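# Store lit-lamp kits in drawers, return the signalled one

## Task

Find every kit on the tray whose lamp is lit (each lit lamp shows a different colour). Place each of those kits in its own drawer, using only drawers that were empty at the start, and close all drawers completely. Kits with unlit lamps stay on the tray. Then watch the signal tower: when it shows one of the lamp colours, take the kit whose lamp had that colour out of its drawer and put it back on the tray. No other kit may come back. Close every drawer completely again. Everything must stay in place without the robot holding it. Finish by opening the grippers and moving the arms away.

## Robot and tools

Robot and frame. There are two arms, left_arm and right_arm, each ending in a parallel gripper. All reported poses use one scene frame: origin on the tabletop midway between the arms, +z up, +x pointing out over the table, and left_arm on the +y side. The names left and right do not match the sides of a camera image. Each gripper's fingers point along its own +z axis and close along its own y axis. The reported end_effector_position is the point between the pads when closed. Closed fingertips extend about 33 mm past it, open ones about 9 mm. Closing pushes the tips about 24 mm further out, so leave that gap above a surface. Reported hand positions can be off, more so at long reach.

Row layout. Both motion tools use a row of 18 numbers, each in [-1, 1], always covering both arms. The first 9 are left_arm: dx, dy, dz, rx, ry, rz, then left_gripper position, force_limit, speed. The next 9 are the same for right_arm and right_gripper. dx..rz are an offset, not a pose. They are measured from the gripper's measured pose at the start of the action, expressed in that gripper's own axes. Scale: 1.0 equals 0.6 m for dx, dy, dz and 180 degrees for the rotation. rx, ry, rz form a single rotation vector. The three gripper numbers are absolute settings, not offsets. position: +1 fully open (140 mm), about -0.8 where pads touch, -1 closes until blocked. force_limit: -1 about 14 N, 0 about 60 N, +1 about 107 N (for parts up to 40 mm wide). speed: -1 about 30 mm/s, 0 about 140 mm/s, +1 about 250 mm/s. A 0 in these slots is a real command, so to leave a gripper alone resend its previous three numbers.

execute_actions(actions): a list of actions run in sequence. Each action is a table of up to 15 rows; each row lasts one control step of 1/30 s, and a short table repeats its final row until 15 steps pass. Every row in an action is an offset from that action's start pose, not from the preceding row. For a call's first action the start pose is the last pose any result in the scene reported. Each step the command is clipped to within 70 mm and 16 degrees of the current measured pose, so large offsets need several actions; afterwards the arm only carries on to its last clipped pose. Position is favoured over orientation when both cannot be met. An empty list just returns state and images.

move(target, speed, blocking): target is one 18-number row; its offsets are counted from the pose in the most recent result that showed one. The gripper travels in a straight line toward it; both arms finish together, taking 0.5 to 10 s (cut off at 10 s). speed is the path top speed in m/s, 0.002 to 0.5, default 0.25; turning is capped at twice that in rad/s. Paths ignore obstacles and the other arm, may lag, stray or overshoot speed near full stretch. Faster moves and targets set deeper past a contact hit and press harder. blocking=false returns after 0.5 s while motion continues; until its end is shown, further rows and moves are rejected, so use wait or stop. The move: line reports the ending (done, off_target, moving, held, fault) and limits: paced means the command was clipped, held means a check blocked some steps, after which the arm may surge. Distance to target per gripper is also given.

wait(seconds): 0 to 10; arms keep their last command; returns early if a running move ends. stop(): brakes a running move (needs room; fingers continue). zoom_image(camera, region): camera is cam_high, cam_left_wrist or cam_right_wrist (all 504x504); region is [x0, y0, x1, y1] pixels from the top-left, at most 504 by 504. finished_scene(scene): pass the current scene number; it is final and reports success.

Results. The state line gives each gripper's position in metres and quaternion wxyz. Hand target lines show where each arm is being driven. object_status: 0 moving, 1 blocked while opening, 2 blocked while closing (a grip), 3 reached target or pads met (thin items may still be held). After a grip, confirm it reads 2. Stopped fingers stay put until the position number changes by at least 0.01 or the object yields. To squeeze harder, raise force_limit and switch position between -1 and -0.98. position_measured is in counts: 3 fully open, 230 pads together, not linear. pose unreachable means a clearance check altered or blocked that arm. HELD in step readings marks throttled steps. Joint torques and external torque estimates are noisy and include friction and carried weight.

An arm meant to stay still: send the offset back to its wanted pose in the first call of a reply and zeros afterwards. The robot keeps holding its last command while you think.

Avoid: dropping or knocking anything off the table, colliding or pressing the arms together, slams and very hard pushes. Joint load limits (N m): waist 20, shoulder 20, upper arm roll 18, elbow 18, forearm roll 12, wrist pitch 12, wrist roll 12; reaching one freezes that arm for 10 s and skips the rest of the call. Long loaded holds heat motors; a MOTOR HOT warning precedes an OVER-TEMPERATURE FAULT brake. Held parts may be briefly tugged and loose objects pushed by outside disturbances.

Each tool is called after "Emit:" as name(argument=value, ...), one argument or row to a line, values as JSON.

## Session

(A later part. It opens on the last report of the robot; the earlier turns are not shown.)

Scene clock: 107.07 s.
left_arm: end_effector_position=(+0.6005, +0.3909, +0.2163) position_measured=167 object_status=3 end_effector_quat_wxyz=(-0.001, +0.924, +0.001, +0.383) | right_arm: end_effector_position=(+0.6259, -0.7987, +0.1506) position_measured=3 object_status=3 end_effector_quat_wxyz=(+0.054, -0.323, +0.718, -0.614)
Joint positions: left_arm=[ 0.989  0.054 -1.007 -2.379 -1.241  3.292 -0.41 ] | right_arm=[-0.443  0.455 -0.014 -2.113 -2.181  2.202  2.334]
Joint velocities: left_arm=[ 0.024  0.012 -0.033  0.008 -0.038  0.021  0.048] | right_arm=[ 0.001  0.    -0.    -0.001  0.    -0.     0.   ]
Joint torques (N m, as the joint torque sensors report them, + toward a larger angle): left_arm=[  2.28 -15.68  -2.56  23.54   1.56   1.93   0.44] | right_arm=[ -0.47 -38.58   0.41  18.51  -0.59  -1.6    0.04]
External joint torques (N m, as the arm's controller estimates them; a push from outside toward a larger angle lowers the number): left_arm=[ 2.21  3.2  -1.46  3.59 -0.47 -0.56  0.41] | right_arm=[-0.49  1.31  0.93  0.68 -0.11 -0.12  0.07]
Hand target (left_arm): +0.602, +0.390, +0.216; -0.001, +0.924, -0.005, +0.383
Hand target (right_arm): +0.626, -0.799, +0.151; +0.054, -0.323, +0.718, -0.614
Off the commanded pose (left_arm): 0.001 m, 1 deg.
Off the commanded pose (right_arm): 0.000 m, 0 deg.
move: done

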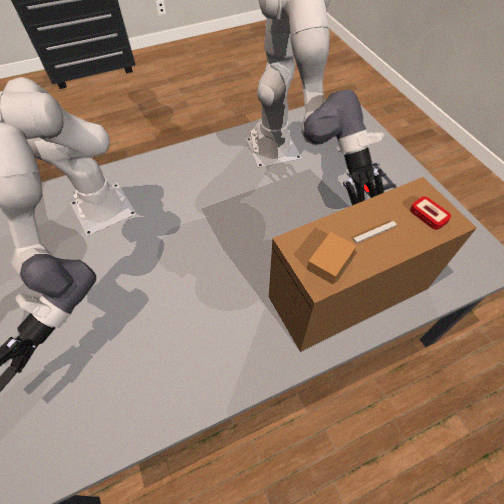

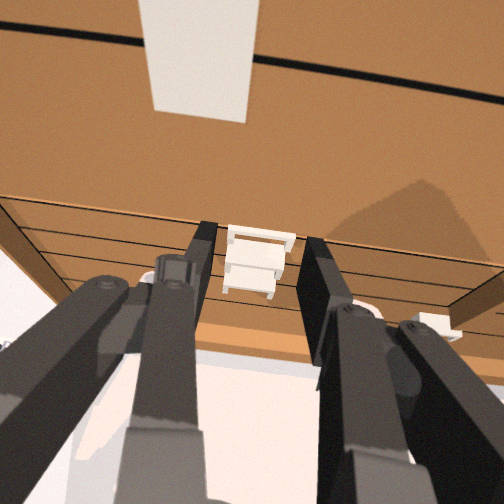

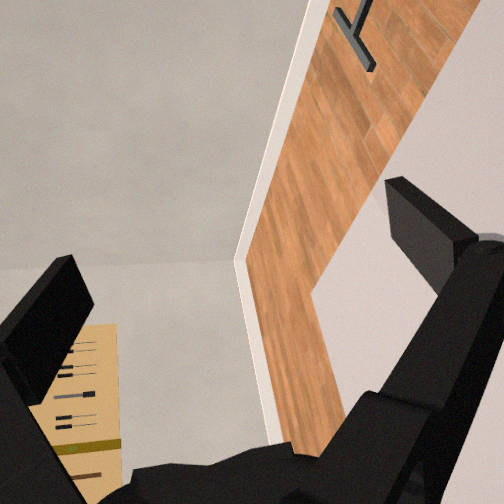

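Emit:
move(
  target=[-0.01,0,0.002,0,0,0,-0.3,0,0,0,0,0,0,0,0,1,0,0],
  speed=0.03,
)

Emit:
move(
  target=[0,0,0,0,0,0,-1,0,-0.5,0,0,0,0,0,0,1,0,0],
)

Emit:
move(
  target=[-0.059,0,-0.059,0,0,0,-1,0,-0.5,0,0,0,0,0,0,1,0,0],
  speed=0.06,
)

Scene clock: 110.97 s.
left_arm: end_effector_position=(+0.5970, +0.3894, +0.2110) position_measured=167 object_status=3 end_effector_quat_wxyz=(+0.001, +0.925, +0.004, +0.380) | right_arm: end_effector_position=(+0.6259, -0.7987, +0.1506) position_measured=3 object_status=3 end_effector_quat_wxyz=(+0.054, -0.323, +0.718, -0.614)
Joint positions: left_arm=[ 1.011  0.063 -1.037 -2.378 -1.283  3.3   -0.374] | right_arm=[-0.443  0.455 -0.014 -2.113 -2.181  2.202  2.334]
Joint velocities: left_arm=[ 0.036  0.008 -0.04   0.005 -0.037  0.005  0.041] | right_arm=[-0.001  0.    -0.001 -0.002  0.001  0.    -0.001]
Joint torques (N m, as the joint torque sensors report them, + toward a larger angle): left_arm=[  2.23 -17.25  -2.86  20.6    0.81   2.74   0.23] | right_arm=[ -0.27 -38.48   0.6   18.29  -0.58  -1.58   0.05]
External joint torques (N m, as the arm's controller estimates them; a push from outside toward a larger angle lowers the number): left_arm=[ 2.32  1.11 -1.38  0.81 -1.22  0.34  0.21] | right_arm=[-0.16  1.32  1.23  0.55 -0.1  -0.1   0.09]
Hand target (left_arm): +0.597, +0.391, +0.212; -0.002, +0.925, +0.002, +0.380
Hand target (right_arm): +0.626, -0.799, +0.151; +0.054, -0.323, +0.718, -0.614
Off the commanded pose (left_arm): 0.002 m, 1 deg.
Off the commanded pose (right_arm): 0.000 m, 0 deg.
move: done

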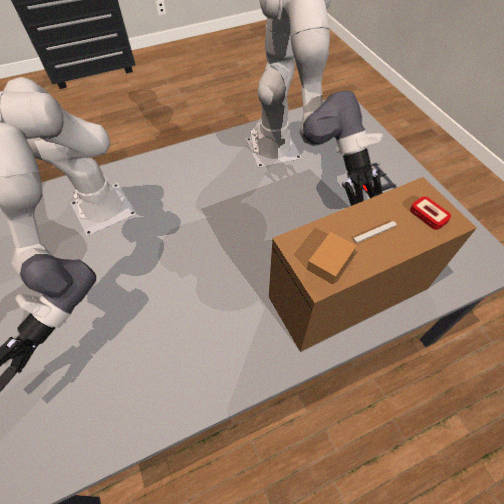

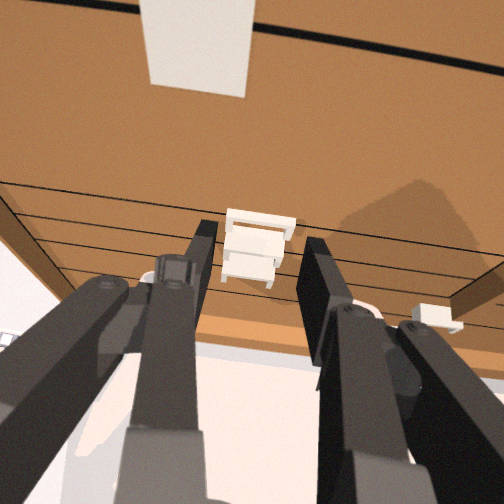

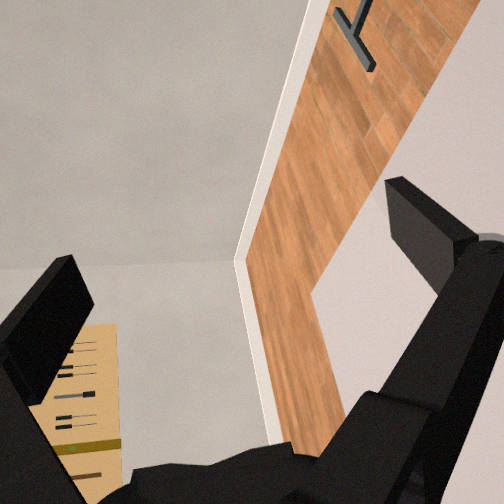

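Scene clock: 111.47 s.
left_arm: end_effector_position=(+0.5969, +0.3918, +0.2113) position_measured=195 object_status=2 end_effector_quat_wxyz=(-0.001, +0.925, +0.005, +0.380) | right_arm: end_effector_position=(+0.6259, -0.7987, +0.1506) position_measured=3 object_status=3 end_effector_quat_wxyz=(+0.054, -0.323, +0.718, -0.614)
Joint positions: left_arm=[ 1.012  0.063 -1.036 -2.378 -1.283  3.302 -0.374] | right_arm=[-0.443  0.455 -0.014 -2.113 -2.181  2.202  2.334]
Joint velocities: left_arm=[ 0.002  0.001 -0.001 -0.002  0.     0.     0.   ] | right_arm=[-0.001  0.     0.001 -0.    -0.001  0.     0.   ]
Joint torques (N m, as the joint torque sensors report them, + toward a larger angle): left_arm=[ -0.53 -17.93  -3.04  19.79   1.87   2.07   0.12] | right_arm=[ -0.11 -38.69   0.32  18.31  -0.58  -1.59   0.04]
External joint torques (N m, as the arm's controller estimates them; a push from outside toward a larger angle lowers the number): left_arm=[-0.58  0.38 -1.68  0.   -0.14 -0.34  0.1 ] | right_arm=[-0.15  1.25  0.83  0.46 -0.1  -0.12  0.08]
Hand target (left_arm): +0.597, +0.389, +0.211; +0.001, +0.925, +0.004, +0.380
Hand target (right_arm): +0.626, -0.799, +0.151; +0.054, -0.323, +0.718, -0.614
Off the commanded pose (left_arm): 0.002 m, 0 deg.
Off the commanded pose (right_arm): 0.000 m, 0 deg.
move: done

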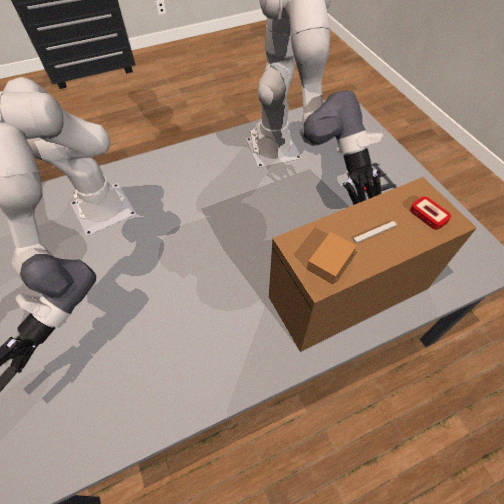

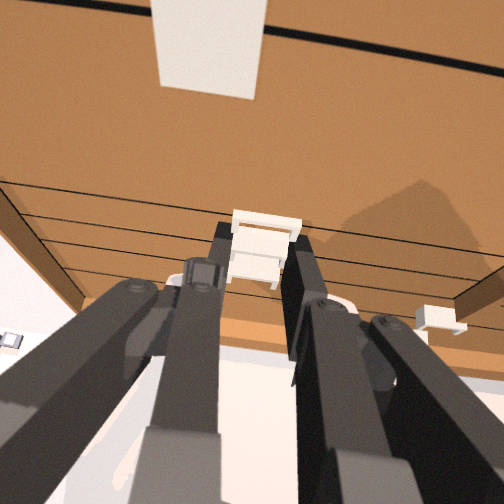

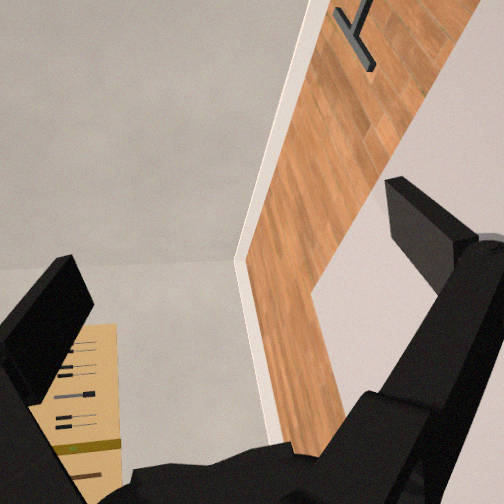

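Scene clock: 112.67 s.
left_arm: end_effector_position=(+0.5471, +0.3895, +0.2105) position_measured=195 object_status=2 end_effector_quat_wxyz=(+0.002, +0.928, +0.017, +0.372) | right_arm: end_effector_position=(+0.6259, -0.7987, +0.1506) position_measured=3 object_status=3 end_effector_quat_wxyz=(+0.054, -0.323, +0.718, -0.614)
Joint positions: left_arm=[ 0.973 -0.156 -0.99  -2.477 -1.584  3.155 -0.215] | right_arm=[-0.443  0.455 -0.014 -2.113 -2.181  2.202  2.334]
Joint velocities: left_arm=[-0.    -0.001  0.002  0.018 -0.157 -0.005  0.183] | right_arm=[ 0.    -0.    -0.001  0.    -0.    -0.    -0.   ]
Joint torques (N m, as the joint torque sensors report them, + toward a larger angle): left_arm=[ -0.06 -13.53   4.22  18.97   0.23   1.87  -0.01] | right_arm=[ -0.54 -38.71   0.55  18.26  -0.59  -1.58   0.06]
External joint torques (N m, as the arm's controller estimates them; a push from outside toward a larger angle lowers the number): left_arm=[-0.07 -0.06  1.12 -0.57 -1.67 -0.22 -0.04] | right_arm=[-0.47  1.15  1.15  0.48 -0.11 -0.09  0.09]
Hand target (left_arm): +0.547, +0.390, +0.211; -0.002, +0.928, +0.004, +0.373
Hand target (right_arm): +0.626, -0.799, +0.151; +0.054, -0.323, +0.718, -0.614
Off the commanded pose (left_arm): 0.002 m, 2 deg.
Off the commanded pose (right_arm): 0.000 m, 0 deg.
move: done

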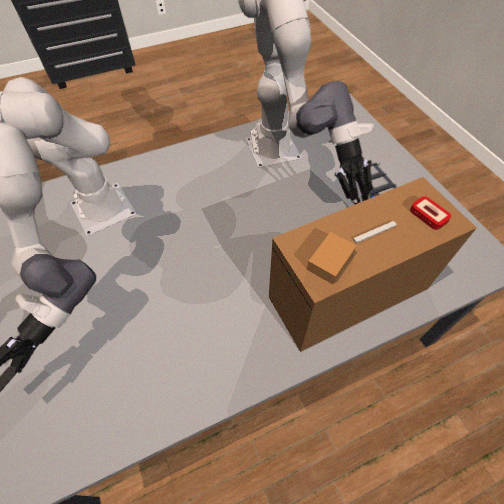

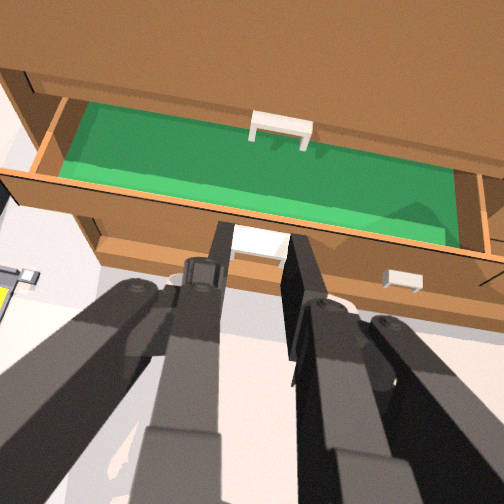

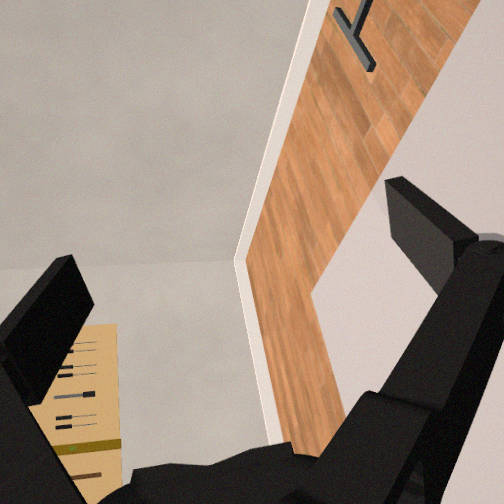

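Emit:
move(
  target=[-0.096,0,-0.092,0,0,0,-1,0,-0.5,0,0,0,0,0,0,1,0,0],
  speed=0.08,
)

Emit:
move(
  target=[0,0,0,0,0,0,0.2,0,0,0,0,0,0,0,0,1,0,0],
)

Emit:
move(
  target=[0.08,0,-0.2,0,-0.14,0,0.2,0,0,0,0,0,0,0,0,1,0,0],
)

Scene clock: 118.57 s.
left_arm: end_effector_position=(+0.4664, +0.3869, +0.2085) position_measured=195 object_status=2 end_effector_quat_wxyz=(-0.004, +0.929, +0.008, +0.370) | right_arm: end_effector_position=(+0.6259, -0.7987, +0.1506) position_measured=3 object_status=3 end_effector_quat_wxyz=(+0.054, -0.323, +0.718, -0.614)
Joint positions: left_arm=[ 0.804 -0.482 -0.853 -2.73  -1.675  2.978 -0.242] | right_arm=[-0.443  0.455 -0.014 -2.113 -2.181  2.202  2.334]
Joint velocities: left_arm=[-0.019 -0.     0.022 -0.008  0.039 -0.003 -0.059] | right_arm=[ 0.001 -0.001 -0.     0.     0.001  0.    -0.   ]
Joint torques (N m, as the joint torque sensors report them, + toward a larger angle): left_arm=[-1.46 -9.72  7.6  16.66  2.46  1.88 -0.21] | right_arm=[ -0.55 -38.68   0.79  18.55  -0.57  -1.61   0.07]
External joint torques (N m, as the arm's controller estimates them; a push from outside toward a larger angle lowers the number): left_arm=[-1.42 -2.3   0.75 -1.87  0.84 -0.33 -0.22] | right_arm=[-0.61  1.17  1.27  0.76 -0.1  -0.15  0.11]
Hand target (left_arm): +0.466, +0.386, +0.209; +0.000, +0.929, +0.015, +0.369
Hand target (right_arm): +0.626, -0.799, +0.151; +0.054, -0.323, +0.718, -0.614
Off the commanded pose (left_arm): 0.002 m, 1 deg.
Off the commanded pose (right_arm): 0.000 m, 0 deg.
move: done

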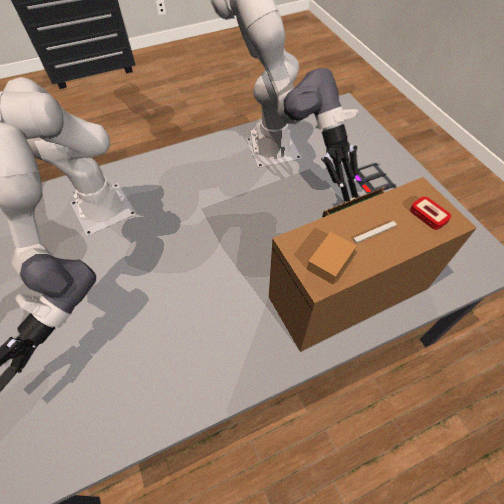

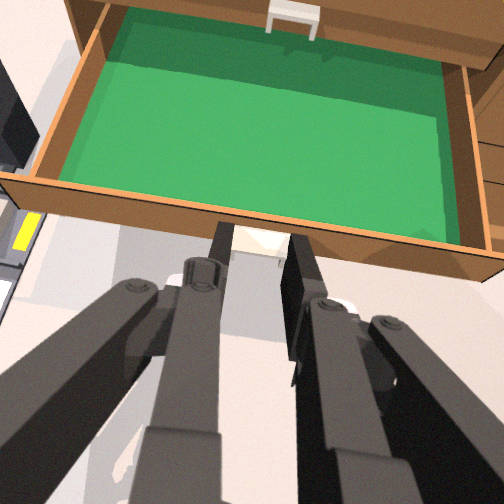

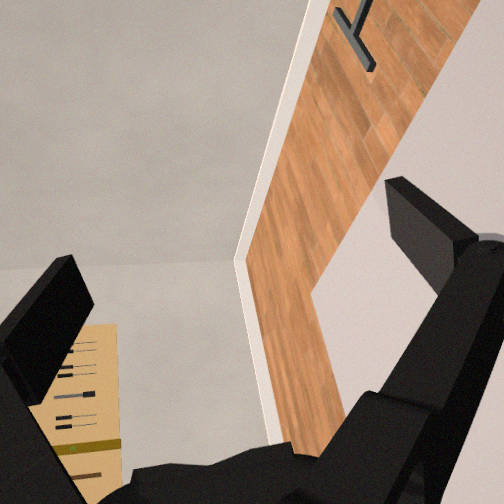

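Scene clock: 119.20 s.
left_arm: end_effector_position=(+0.4663, +0.3869, +0.2084) position_measured=104 object_status=3 end_effector_quat_wxyz=(-0.004, +0.929, +0.008, +0.369) | right_arm: end_effector_position=(+0.6259, -0.7987, +0.1506) position_measured=3 object_status=3 end_effector_quat_wxyz=(+0.054, -0.323, +0.718, -0.614)
Joint positions: left_arm=[ 0.803 -0.482 -0.853 -2.73  -1.675  2.978 -0.242] | right_arm=[-0.443  0.455 -0.014 -2.113 -2.181  2.202  2.334]
Joint velocities: left_arm=[-0.    -0.     0.001 -0.     0.001  0.001 -0.001] | right_arm=[-0.001 -0.    -0.001 -0.002  0.001 -0.    -0.001]
Joint torques (N m, as the joint torque sensors report them, + toward a larger angle): left_arm=[ 0.47 -7.95  6.65 17.4   1.56  2.12  0.06] | right_arm=[ -0.44 -38.68   0.57  18.75  -0.57  -1.61   0.06]
External joint torques (N m, as the arm's controller estimates them; a push from outside toward a larger angle lowers the number): left_arm=[ 0.46 -0.53 -0.3  -1.1  -0.08 -0.11  0.04] | right_arm=[-0.28  1.1   1.24  1.06 -0.1  -0.13  0.1 ]
Hand target (left_arm): +0.466, +0.387, +0.209; -0.004, +0.929, +0.008, +0.370
Hand target (right_arm): +0.626, -0.799, +0.151; +0.054, -0.323, +0.718, -0.614
Off the commanded pose (left_arm): 0.000 m, 0 deg.
Off the commanded pose (right_arm): 0.000 m, 0 deg.
move: done

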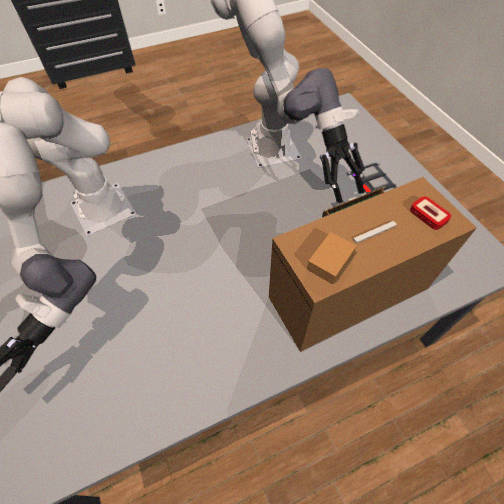

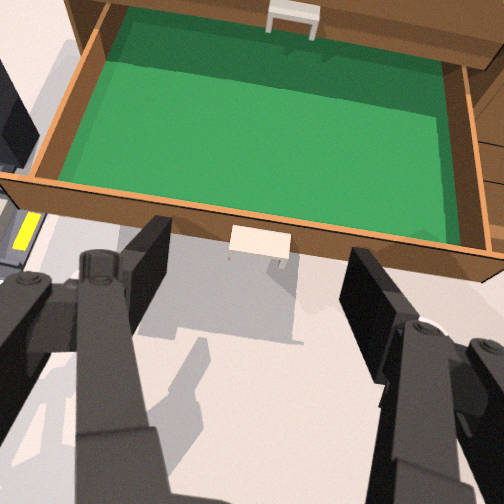

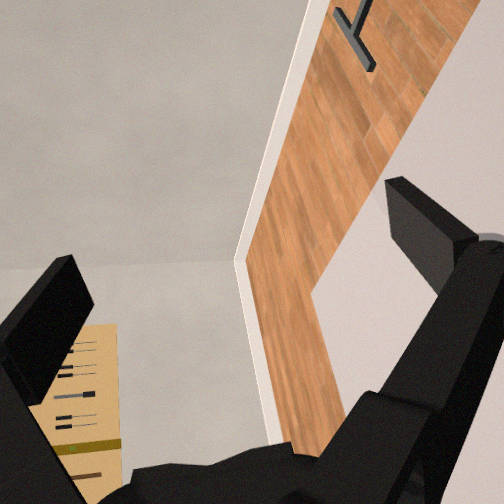

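Scene clock: 121.17 s.
left_arm: end_effector_position=(+0.4127, +0.3928, +0.3260) position_measured=104 object_status=3 end_effector_quat_wxyz=(-0.011, +0.988, +0.011, +0.151) | right_arm: end_effector_position=(+0.6259, -0.7987, +0.1506) position_measured=3 object_status=3 end_effector_quat_wxyz=(+0.054, -0.323, +0.718, -0.614)
Joint positions: left_arm=[ 1.105 -0.805 -0.726 -2.415 -0.642  2.006 -1.045] | right_arm=[-0.443  0.455 -0.014 -2.113 -2.181  2.202  2.334]
Joint velocities: left_arm=[-0.001 -0.001  0.001  0.001  0.001 -0.011 -0.026] | right_arm=[-0.001  0.     0.001  0.    -0.001 -0.    -0.001]
Joint torques (N m, as the joint torque sensors report them, + toward a larger angle): left_arm=[ 2.11 -1.85 11.51 22.74  0.58  2.68 -0.07] | right_arm=[ -0.52 -38.61   0.56  18.42  -0.59  -1.58   0.06]
External joint torques (N m, as the arm's controller estimates them; a push from outside toward a larger angle lowers the number): left_arm=[ 2.12 -1.35 -1.54  0.87 -0.1  -0.4  -0.07] | right_arm=[-0.52  1.26  1.09  0.63 -0.12 -0.1   0.1 ]
Hand target (left_arm): +0.412, +0.392, +0.327; -0.011, +0.988, +0.017, +0.150
Hand target (right_arm): +0.626, -0.799, +0.151; +0.054, -0.323, +0.718, -0.614
Off the commanded pose (left_arm): 0.010 m, 1 deg.
Off the commanded pose (right_arm): 0.000 m, 0 deg.
move: off_target (left_arm); limits=paced

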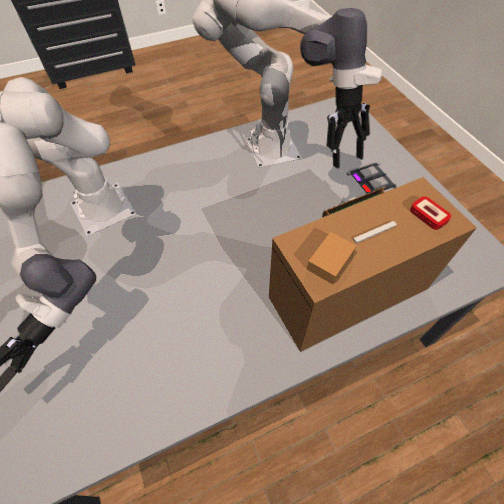

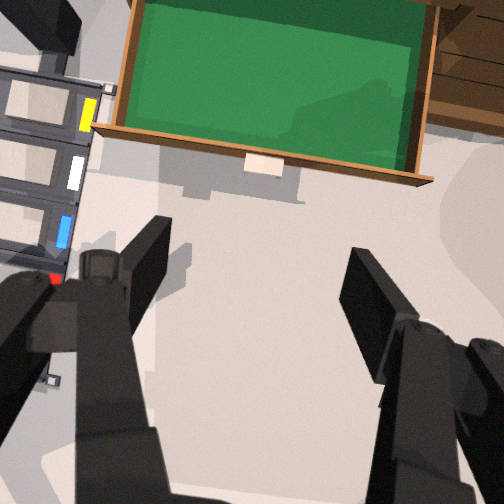

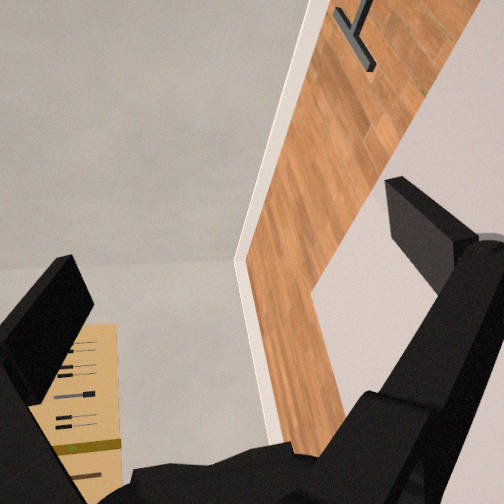

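Emit:
move(
  target=[-0.025,-0.458,0.08,-0.0756,-0.0756,0.495,0,0,0,0,0,0,0,0,0,1,0,0],
  speed=0.4,
)

Emit:
move(
  target=[0,0,0.25,0,0,0,0,0,0,0,0,0,0,0,0,1,0,0],
  speed=0.3,
)

Scene clock: 133.43 s.
left_arm: end_effector_position=(+0.4063, +0.6714, +0.2807) position_measured=129 object_status=3 end_effector_quat_wxyz=(-0.010, +0.721, -0.693, -0.006) | right_arm: end_effector_position=(+0.6259, -0.7987, +0.1506) position_measured=3 object_status=3 end_effector_quat_wxyz=(+0.054, -0.323, +0.718, -0.614)
Joint positions: left_arm=[ 0.955 -0.041 -0.244 -1.961  0.008  1.939  0.534] | right_arm=[-0.443  0.455 -0.014 -2.113 -2.181  2.202  2.334]
Joint velocities: left_arm=[-0.     0.001 -0.     0.001  0.    -0.     0.03 ] | right_arm=[-0.    -0.    -0.001 -0.001  0.     0.     0.   ]
Joint torques (N m, as the joint torque sensors report them, + toward a larger angle): left_arm=[ -0.03 -27.82   0.22  26.59  -0.39   2.17   0.42] | right_arm=[ -0.47 -38.49   0.43  18.36  -0.61  -1.59   0.08]
External joint torques (N m, as the arm's controller estimates them; a push from outside toward a larger angle lowers the number): left_arm=[-0.01  2.21 -0.03  2.18 -1.16 -0.34  0.42] | right_arm=[-0.39  1.47  1.04  0.54 -0.13 -0.1   0.12]
Hand target (left_arm): +0.406, +0.671, +0.281; -0.009, +0.718, -0.696, -0.004
Hand target (right_arm): +0.626, -0.799, +0.151; +0.054, -0.323, +0.718, -0.614
Off the commanded pose (left_arm): 0.003 m, 1 deg.
Off the commanded pose (right_arm): 0.000 m, 0 deg.
move: done; limits=paced

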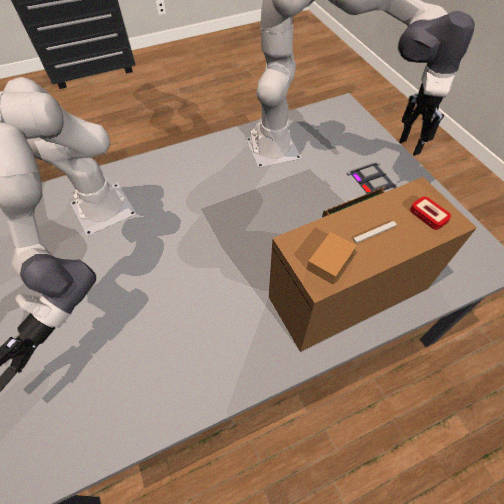

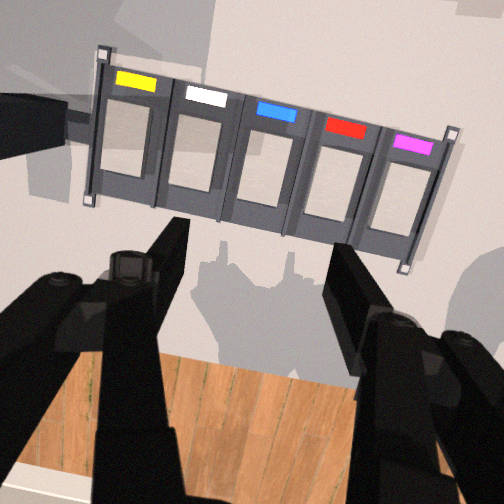

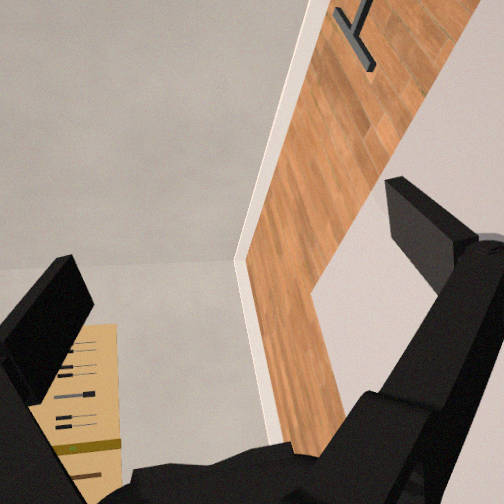

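Scene clock: 134.73 s.
left_arm: end_effector_position=(+0.4087, +0.6727, +0.1305) position_measured=129 object_status=3 end_effector_quat_wxyz=(-0.008, +0.720, -0.694, -0.003) | right_arm: end_effector_position=(+0.6259, -0.7987, +0.1506) position_measured=3 object_status=3 end_effector_quat_wxyz=(+0.054, -0.323, +0.718, -0.614)
Joint positions: left_arm=[ 0.953  0.12  -0.245 -2.169  0.052  2.3    0.506] | right_arm=[-0.443  0.455 -0.014 -2.113 -2.181  2.202  2.334]
Joint velocities: left_arm=[ 0.001 -0.001  0.     0.001  0.001  0.012 -0.007] | right_arm=[-0.001  0.001 -0.    -0.001 -0.     0.001 -0.001]
Joint torques (N m, as the joint torque sensors report them, + toward a larger angle): left_arm=[ -0.73 -31.7   -1.98  21.98   1.62   2.84  -0.18] | right_arm=[ -0.26 -38.73   0.29  18.37  -0.57  -1.59   0.08]
External joint torques (N m, as the arm's controller estimates them; a push from outside toward a larger angle lowers the number): left_arm=[-0.7   1.78 -1.15 -0.41  1.02  0.33 -0.18] | right_arm=[-0.3   1.06  0.78  0.61 -0.1  -0.12  0.12]
Hand target (left_arm): +0.411, +0.673, +0.130; -0.010, +0.720, -0.694, -0.004
Hand target (right_arm): +0.626, -0.799, +0.151; +0.054, -0.323, +0.718, -0.614
Off the commanded pose (left_arm): 0.003 m, 1 deg.
Off the commanded pose (right_arm): 0.000 m, 0 deg.
move: done

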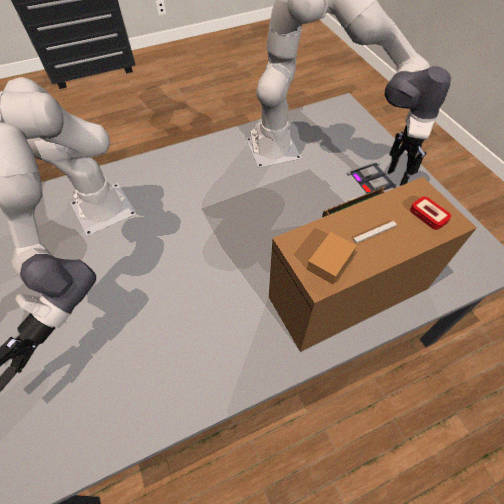

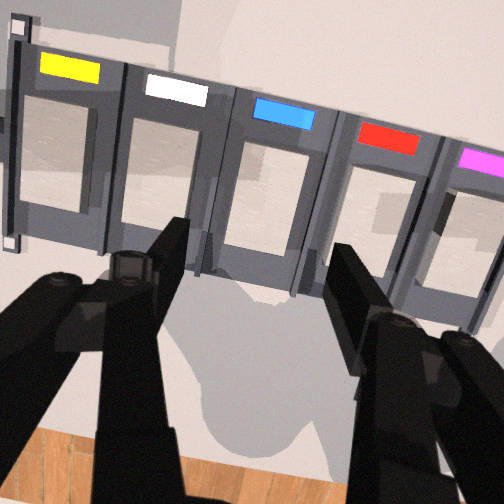

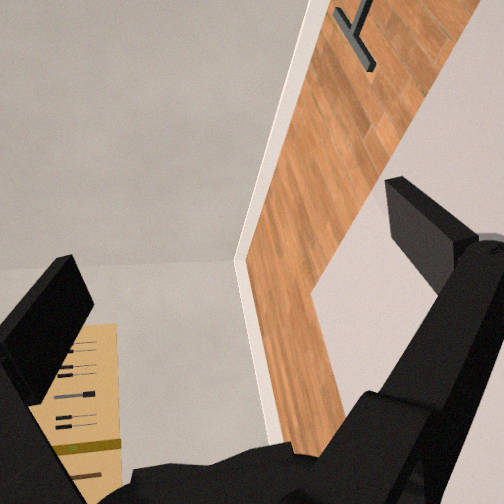

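Emit:
move(
  target=[0.01,0.007,0.092,0,0,0.0117,-0.3,0,0,0,0,0,0,0,0,1,0,0],
  speed=0.15,
)

Scene clock: 139.70 s.
left_arm: end_effector_position=(+0.4053, +0.6672, +0.0756) position_measured=167 object_status=3 end_effector_quat_wxyz=(-0.007, +0.710, -0.704, -0.001) | right_arm: end_effector_position=(+0.6259, -0.7987, +0.1506) position_measured=3 object_status=3 end_effector_quat_wxyz=(+0.054, -0.323, +0.718, -0.614)
Joint positions: left_arm=[ 0.953  0.201 -0.245 -2.225  0.083  2.431  0.509] | right_arm=[-0.443  0.455 -0.014 -2.113 -2.181  2.202  2.334]
Joint velocities: left_arm=[-0.002  0.001 -0.002  0.001  0.001  0.011  0.001] | right_arm=[-0.     0.001  0.     0.     0.001  0.    -0.001]
Joint torques (N m, as the joint torque sensors report them, + toward a larger angle): left_arm=[ -0.81 -33.46  -1.79  19.81   1.47   2.88   0.25] | right_arm=[ -0.27 -38.55   0.54  18.48  -0.59  -1.61   0.04]
External joint torques (N m, as the arm's controller estimates them; a push from outside toward a larger angle lowers the number): left_arm=[-0.7   1.13 -0.35 -1.08  0.94  0.39  0.25] | right_arm=[-0.33  1.29  1.02  0.68 -0.11 -0.14  0.08]
Hand target (left_arm): +0.406, +0.667, +0.075; -0.008, +0.706, -0.708, -0.002
Hand target (right_arm): +0.626, -0.799, +0.151; +0.054, -0.323, +0.718, -0.614
Off the commanded pose (left_arm): 0.000 m, 1 deg.
Off the commanded pose (right_arm): 0.000 m, 0 deg.
move: done

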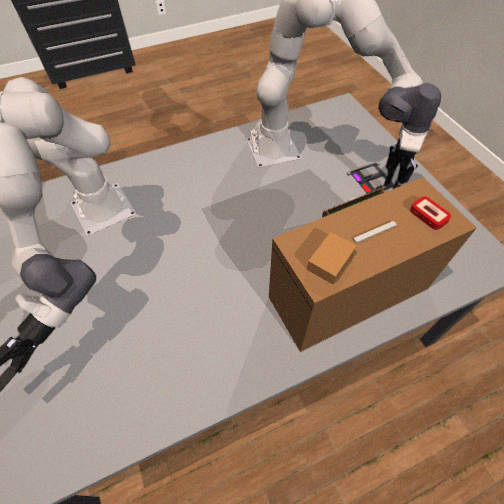

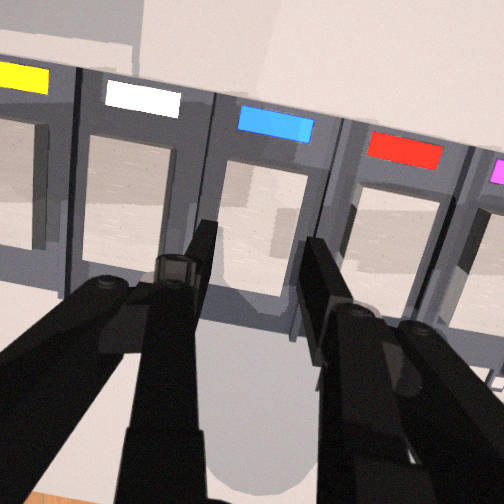

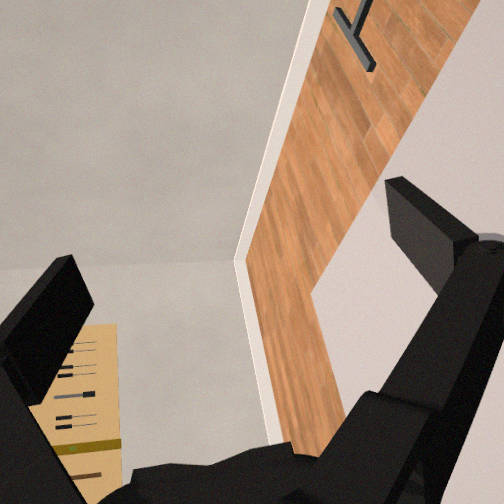

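Emit:
move(
  target=[0,0.002,0.045,0,0,0.008,-0.3,0,0,0,0,0,0,0,0,1,0,0],
  speed=0.06,
)

Emit:
move(
  target=[0,0,0,0,0,0,-1,-0.3,-0.5,0,0,0,0,0,0,1,0,0],
)

Emit:
move(
  target=[0,0,-0.4,0,0,0,-1,-0.3,-0.5,0,0,0,0,0,0,1,0,0],
)

Scene clock: 142.70 s.
left_arm: end_effector_position=(+0.4055, +0.6659, +0.0498) position_measured=167 object_status=3 end_effector_quat_wxyz=(-0.005, +0.703, -0.711, +0.000) | right_arm: end_effector_position=(+0.6259, -0.7987, +0.1506) position_measured=3 object_status=3 end_effector_quat_wxyz=(+0.054, -0.323, +0.718, -0.614)
Joint positions: left_arm=[ 0.953  0.252 -0.244 -2.235  0.102  2.488  0.514] | right_arm=[-0.443  0.455 -0.014 -2.113 -2.181  2.202  2.334]
Joint velocities: left_arm=[-0.001  0.003  0.001  0.001  0.005  0.016  0.003] | right_arm=[-0.     0.002  0.001 -0.001  0.    -0.001 -0.001]
Joint torques (N m, as the joint torque sensors report them, + toward a larger angle): left_arm=[  1.16 -33.48  -0.52  18.13   1.38   2.84   0.22] | right_arm=[ -0.24 -38.44   0.82  18.44  -0.57  -1.57   0.04]
External joint torques (N m, as the arm's controller estimates them; a push from outside toward a larger angle lowers the number): left_arm=[ 1.01  2.09  1.01 -2.06  0.9   0.34  0.22] | right_arm=[-0.24  1.47  1.35  0.62 -0.09 -0.09  0.08]
Hand target (left_arm): +0.405, +0.667, +0.048; -0.007, +0.701, -0.713, -0.001
Hand target (right_arm): +0.626, -0.799, +0.151; +0.054, -0.323, +0.718, -0.614
Off the commanded pose (left_arm): 0.002 m, 0 deg.
Off the commanded pose (right_arm): 0.000 m, 0 deg.
move: done

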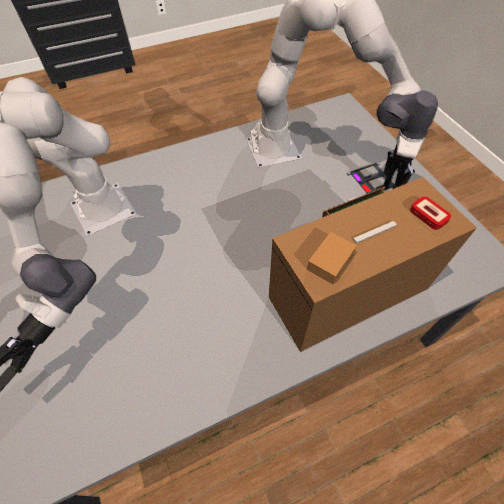

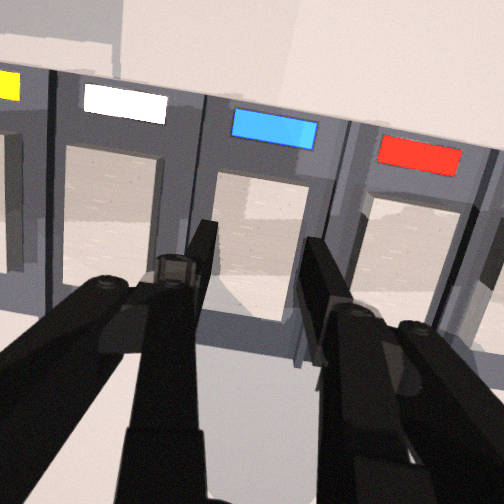

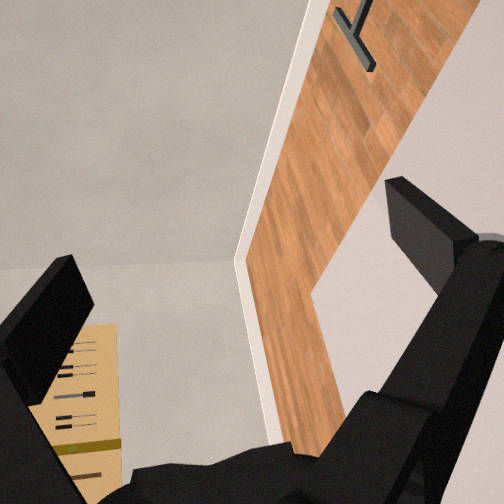

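Scene clock: 143.40 s.
left_arm: end_effector_position=(+0.4058, +0.6665, +0.0512) position_measured=232 object_status=3 end_effector_quat_wxyz=(-0.006, +0.703, -0.711, -0.000) | right_arm: end_effector_position=(+0.6259, -0.7987, +0.1506) position_measured=3 object_status=3 end_effector_quat_wxyz=(+0.054, -0.323, +0.718, -0.614)
Joint positions: left_arm=[ 0.953  0.249 -0.244 -2.234  0.102  2.487  0.514] | right_arm=[-0.443  0.455 -0.014 -2.113 -2.181  2.202  2.334]
Joint velocities: left_arm=[ 0.001  0.002 -0.    -0.001 -0.001 -0.001 -0.   ] | right_arm=[-0.001 -0.001 -0.001  0.    -0.001  0.    -0.   ]
Joint torques (N m, as the joint torque sensors report them, + toward a larger angle): left_arm=[ -0.24 -31.94  -2.48  19.97   0.49   2.67   0.04] | right_arm=[ -0.36 -38.68   0.66  18.56  -0.59  -1.58   0.06]
External joint torques (N m, as the arm's controller estimates them; a push from outside toward a larger angle lowers the number): left_arm=[-0.32  3.45 -0.91 -0.17  0.01  0.19  0.04] | right_arm=[-0.37  1.22  1.18  0.75 -0.11 -0.11  0.1 ]
Hand target (left_arm): +0.406, +0.666, +0.050; -0.005, +0.703, -0.711, +0.000
Hand target (right_arm): +0.626, -0.799, +0.151; +0.054, -0.323, +0.718, -0.614
Off the commanded pose (left_arm): 0.002 m, 0 deg.
Off the commanded pose (right_arm): 0.000 m, 0 deg.
move: done

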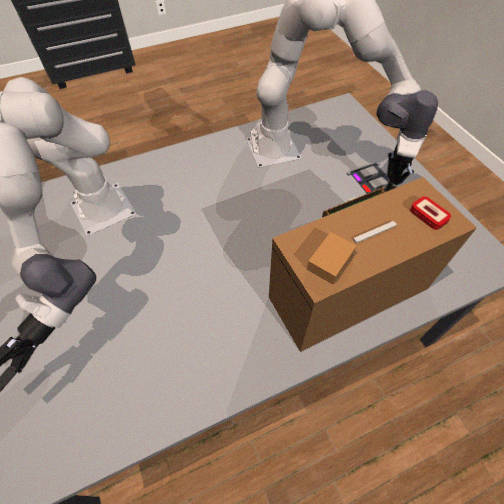

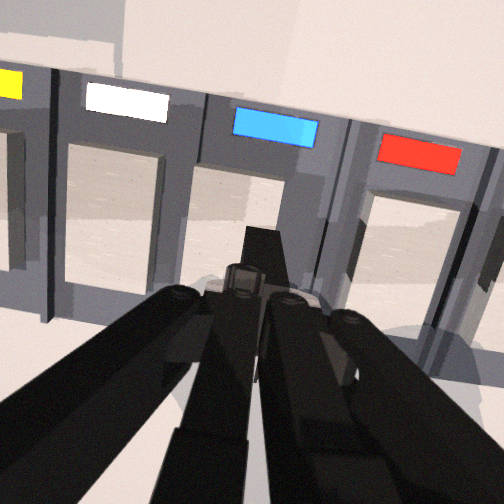

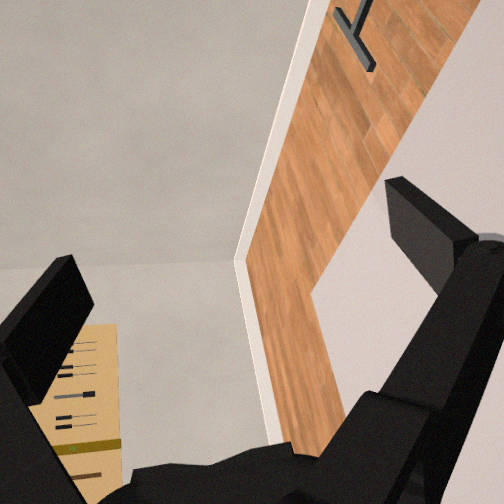

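Scene clock: 145.13 s.
left_arm: end_effector_position=(+0.4001, +0.6666, +0.2922) position_measured=232 object_status=3 end_effector_quat_wxyz=(-0.009, +0.706, -0.709, -0.006) | right_arm: end_effector_position=(+0.6259, -0.7987, +0.1506) position_measured=3 object_status=3 end_effector_quat_wxyz=(+0.054, -0.323, +0.718, -0.614)
Joint positions: left_arm=[ 0.959 -0.067 -0.246 -1.96  -0.001  1.91   0.585] | right_arm=[-0.443  0.455 -0.014 -2.113 -2.181  2.202  2.334]
Joint velocities: left_arm=[-0.001 -0.    -0.001 -0.    -0.    -0.01   0.004] | right_arm=[-0.001 -0.     0.     0.    -0.     0.     0.   ]
Joint torques (N m, as the joint torque sensors report them, + toward a larger angle): left_arm=[  1.01 -27.12   1.6   25.42  -0.29   1.99   0.27] | right_arm=[ -0.41 -38.6    0.56  18.36  -0.6   -1.58   0.04]
External joint torques (N m, as the arm's controller estimates them; a push from outside toward a larger angle lowers the number): left_arm=[ 1.08  2.01  1.21  1.04 -1.06 -0.51  0.28] | right_arm=[-0.32  1.37  1.17  0.51 -0.13 -0.09  0.08]
Hand target (left_arm): +0.399, +0.667, +0.292; -0.006, +0.705, -0.709, -0.004
Hand target (right_arm): +0.626, -0.799, +0.151; +0.054, -0.323, +0.718, -0.614
Off the commanded pose (left_arm): 0.004 m, 1 deg.
Off the commanded pose (right_arm): 0.000 m, 0 deg.
move: off_target (left_arm)

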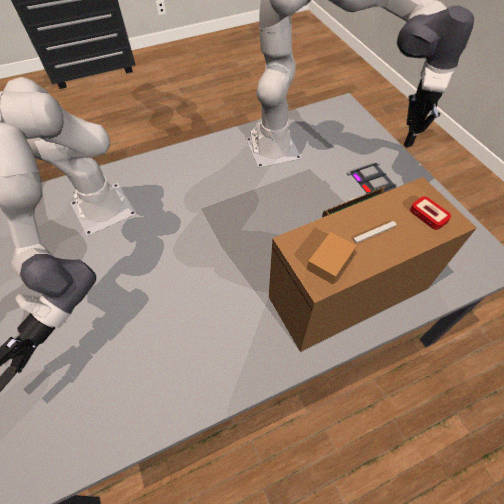

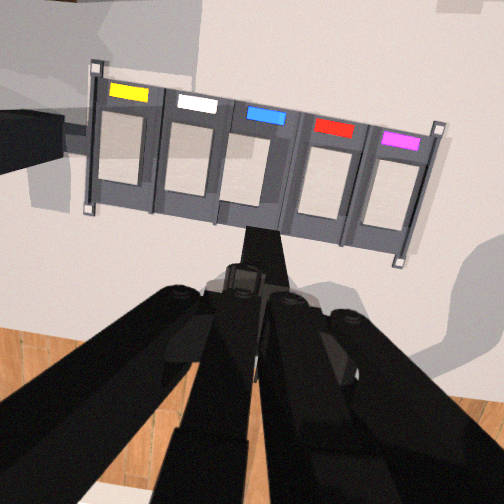

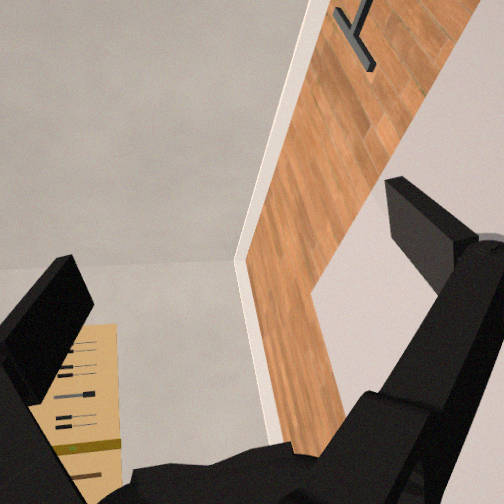

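Emit:
move(
  target=[0.01,-0.028,0.32,0,0,0.5,0.25,0,0,0,0,0,0,0,0,1,0,0],
  speed=0.4,
)

Scene clock: 152.57 s.
left_arm: end_effector_position=(+0.4226, +0.6626, +0.1017) position_measured=98 object_status=3 end_effector_quat_wxyz=(+0.004, +0.000, +1.000, +0.010) | right_arm: end_effector_position=(+0.6259, -0.7987, +0.1506) position_measured=3 object_status=3 end_effector_quat_wxyz=(+0.054, -0.323, +0.718, -0.614)
Joint positions: left_arm=[ 1.03   0.188 -0.353 -2.172  0.111  2.363  2.041] | right_arm=[-0.443  0.455 -0.014 -2.113 -2.181  2.202  2.334]
Joint velocities: left_arm=[ 0.001  0.001 -0.001 -0.    -0.002  0.001  0.031] | right_arm=[ 0.001 -0.    -0.001 -0.    -0.    -0.    -0.002]
Joint torques (N m, as the joint torque sensors report them, + toward a larger angle): left_arm=[  2.11 -31.88  -3.17  19.83  -0.61   2.85   0.25] | right_arm=[ -0.43 -38.58   0.72  18.61  -0.59  -1.61   0.03]
External joint torques (N m, as the arm's controller estimates them; a push from outside toward a larger angle lowers the number): left_arm=[ 2.12  2.1  -1.31 -1.8  -1.22  0.41  0.25] | right_arm=[-0.41  1.38  1.28  0.75 -0.11 -0.13  0.07]
Hand target (left_arm): +0.422, +0.662, +0.100; +0.005, +0.005, +1.000, +0.008
Hand target (right_arm): +0.626, -0.799, +0.151; +0.054, -0.323, +0.718, -0.614
Off the commanded pose (left_arm): 0.006 m, 0 deg.
Off the commanded pose (right_arm): 0.000 m, 0 deg.
move: off_target (left_arm)

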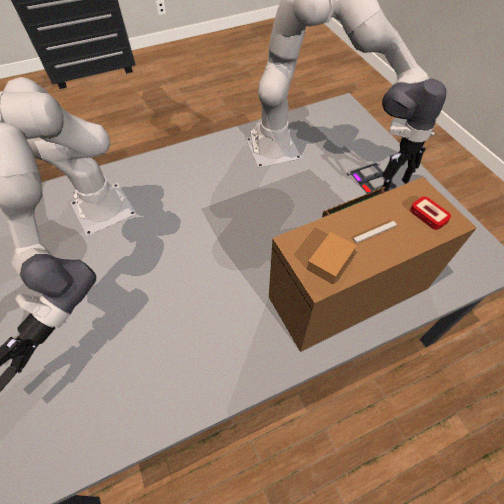

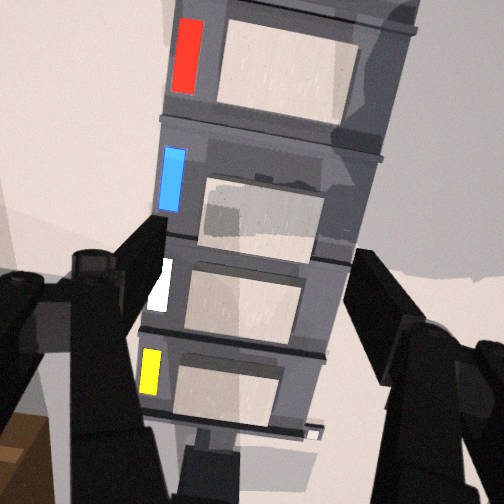

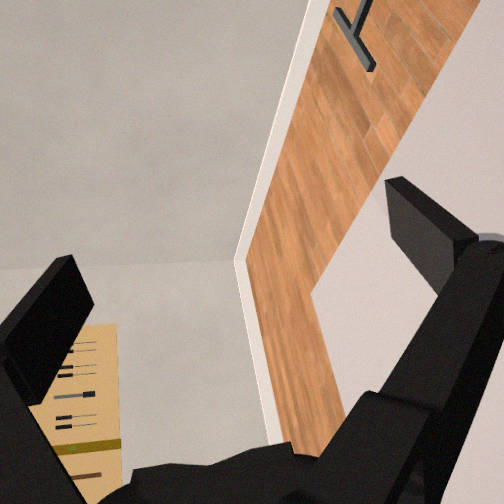

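Emit:
move(
  target=[0.002,0,0.097,0,0,0,0.1,0,0,0,0,0,0,0,0,1,0,0],
  speed=0.1,
)

Scene clock: 162.13 s.
left_arm: end_effector_position=(+0.4224, +0.6627, +0.0441) position_measured=117 object_status=3 end_effector_quat_wxyz=(+0.004, +0.003, +1.000, +0.008) | right_arm: end_effector_position=(+0.6259, -0.7987, +0.1506) position_measured=3 object_status=3 end_effector_quat_wxyz=(+0.054, -0.323, +0.718, -0.614)
Joint positions: left_arm=[ 1.011  0.299 -0.326 -2.194  0.17   2.486  2.007] | right_arm=[-0.443  0.455 -0.014 -2.113 -2.181  2.202  2.334]
Joint velocities: left_arm=[-0.003 -0.001  0.004  0.001  0.001  0.011 -0.015] | right_arm=[-0.001  0.001  0.    -0.001  0.     0.    -0.001]
Joint torques (N m, as the joint torque sensors report them, + toward a larger angle): left_arm=[ -1.09 -34.25  -2.14  18.33   1.46   2.89  -0.19] | right_arm=[ -0.59 -38.4    0.72  18.48  -0.6   -1.58   0.05]
External joint torques (N m, as the arm's controller estimates them; a push from outside toward a larger angle lowers the number): left_arm=[-1.15  2.06  0.53 -1.84  0.94  0.44 -0.2 ] | right_arm=[-0.57  1.41  1.26  0.7  -0.13 -0.11  0.09]
Hand target (left_arm): +0.423, +0.663, +0.043; +0.005, +0.000, +1.000, +0.010
Hand target (right_arm): +0.626, -0.799, +0.151; +0.054, -0.323, +0.718, -0.614
Off the commanded pose (left_arm): 0.001 m, 0 deg.
Off the commanded pose (right_arm): 0.000 m, 0 deg.
move: done

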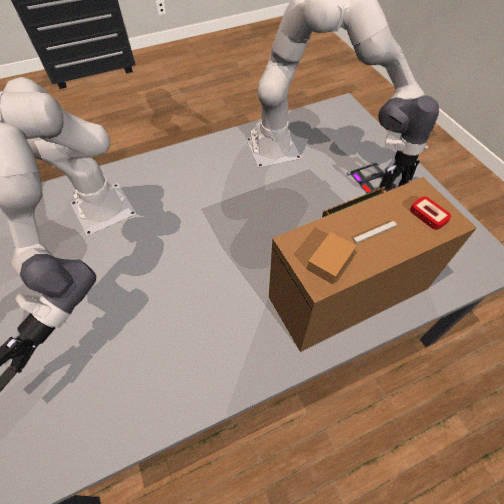

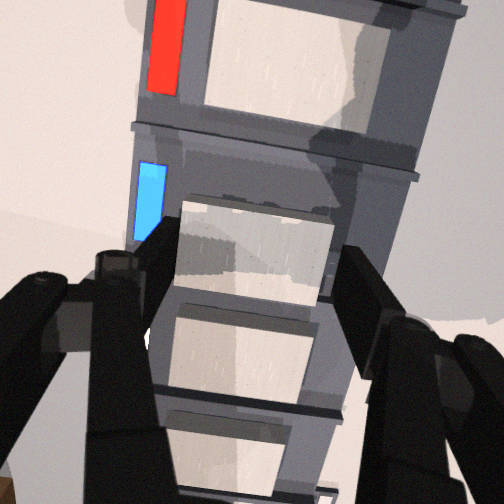

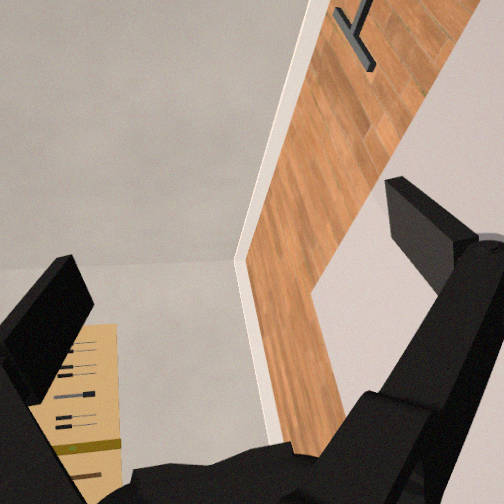

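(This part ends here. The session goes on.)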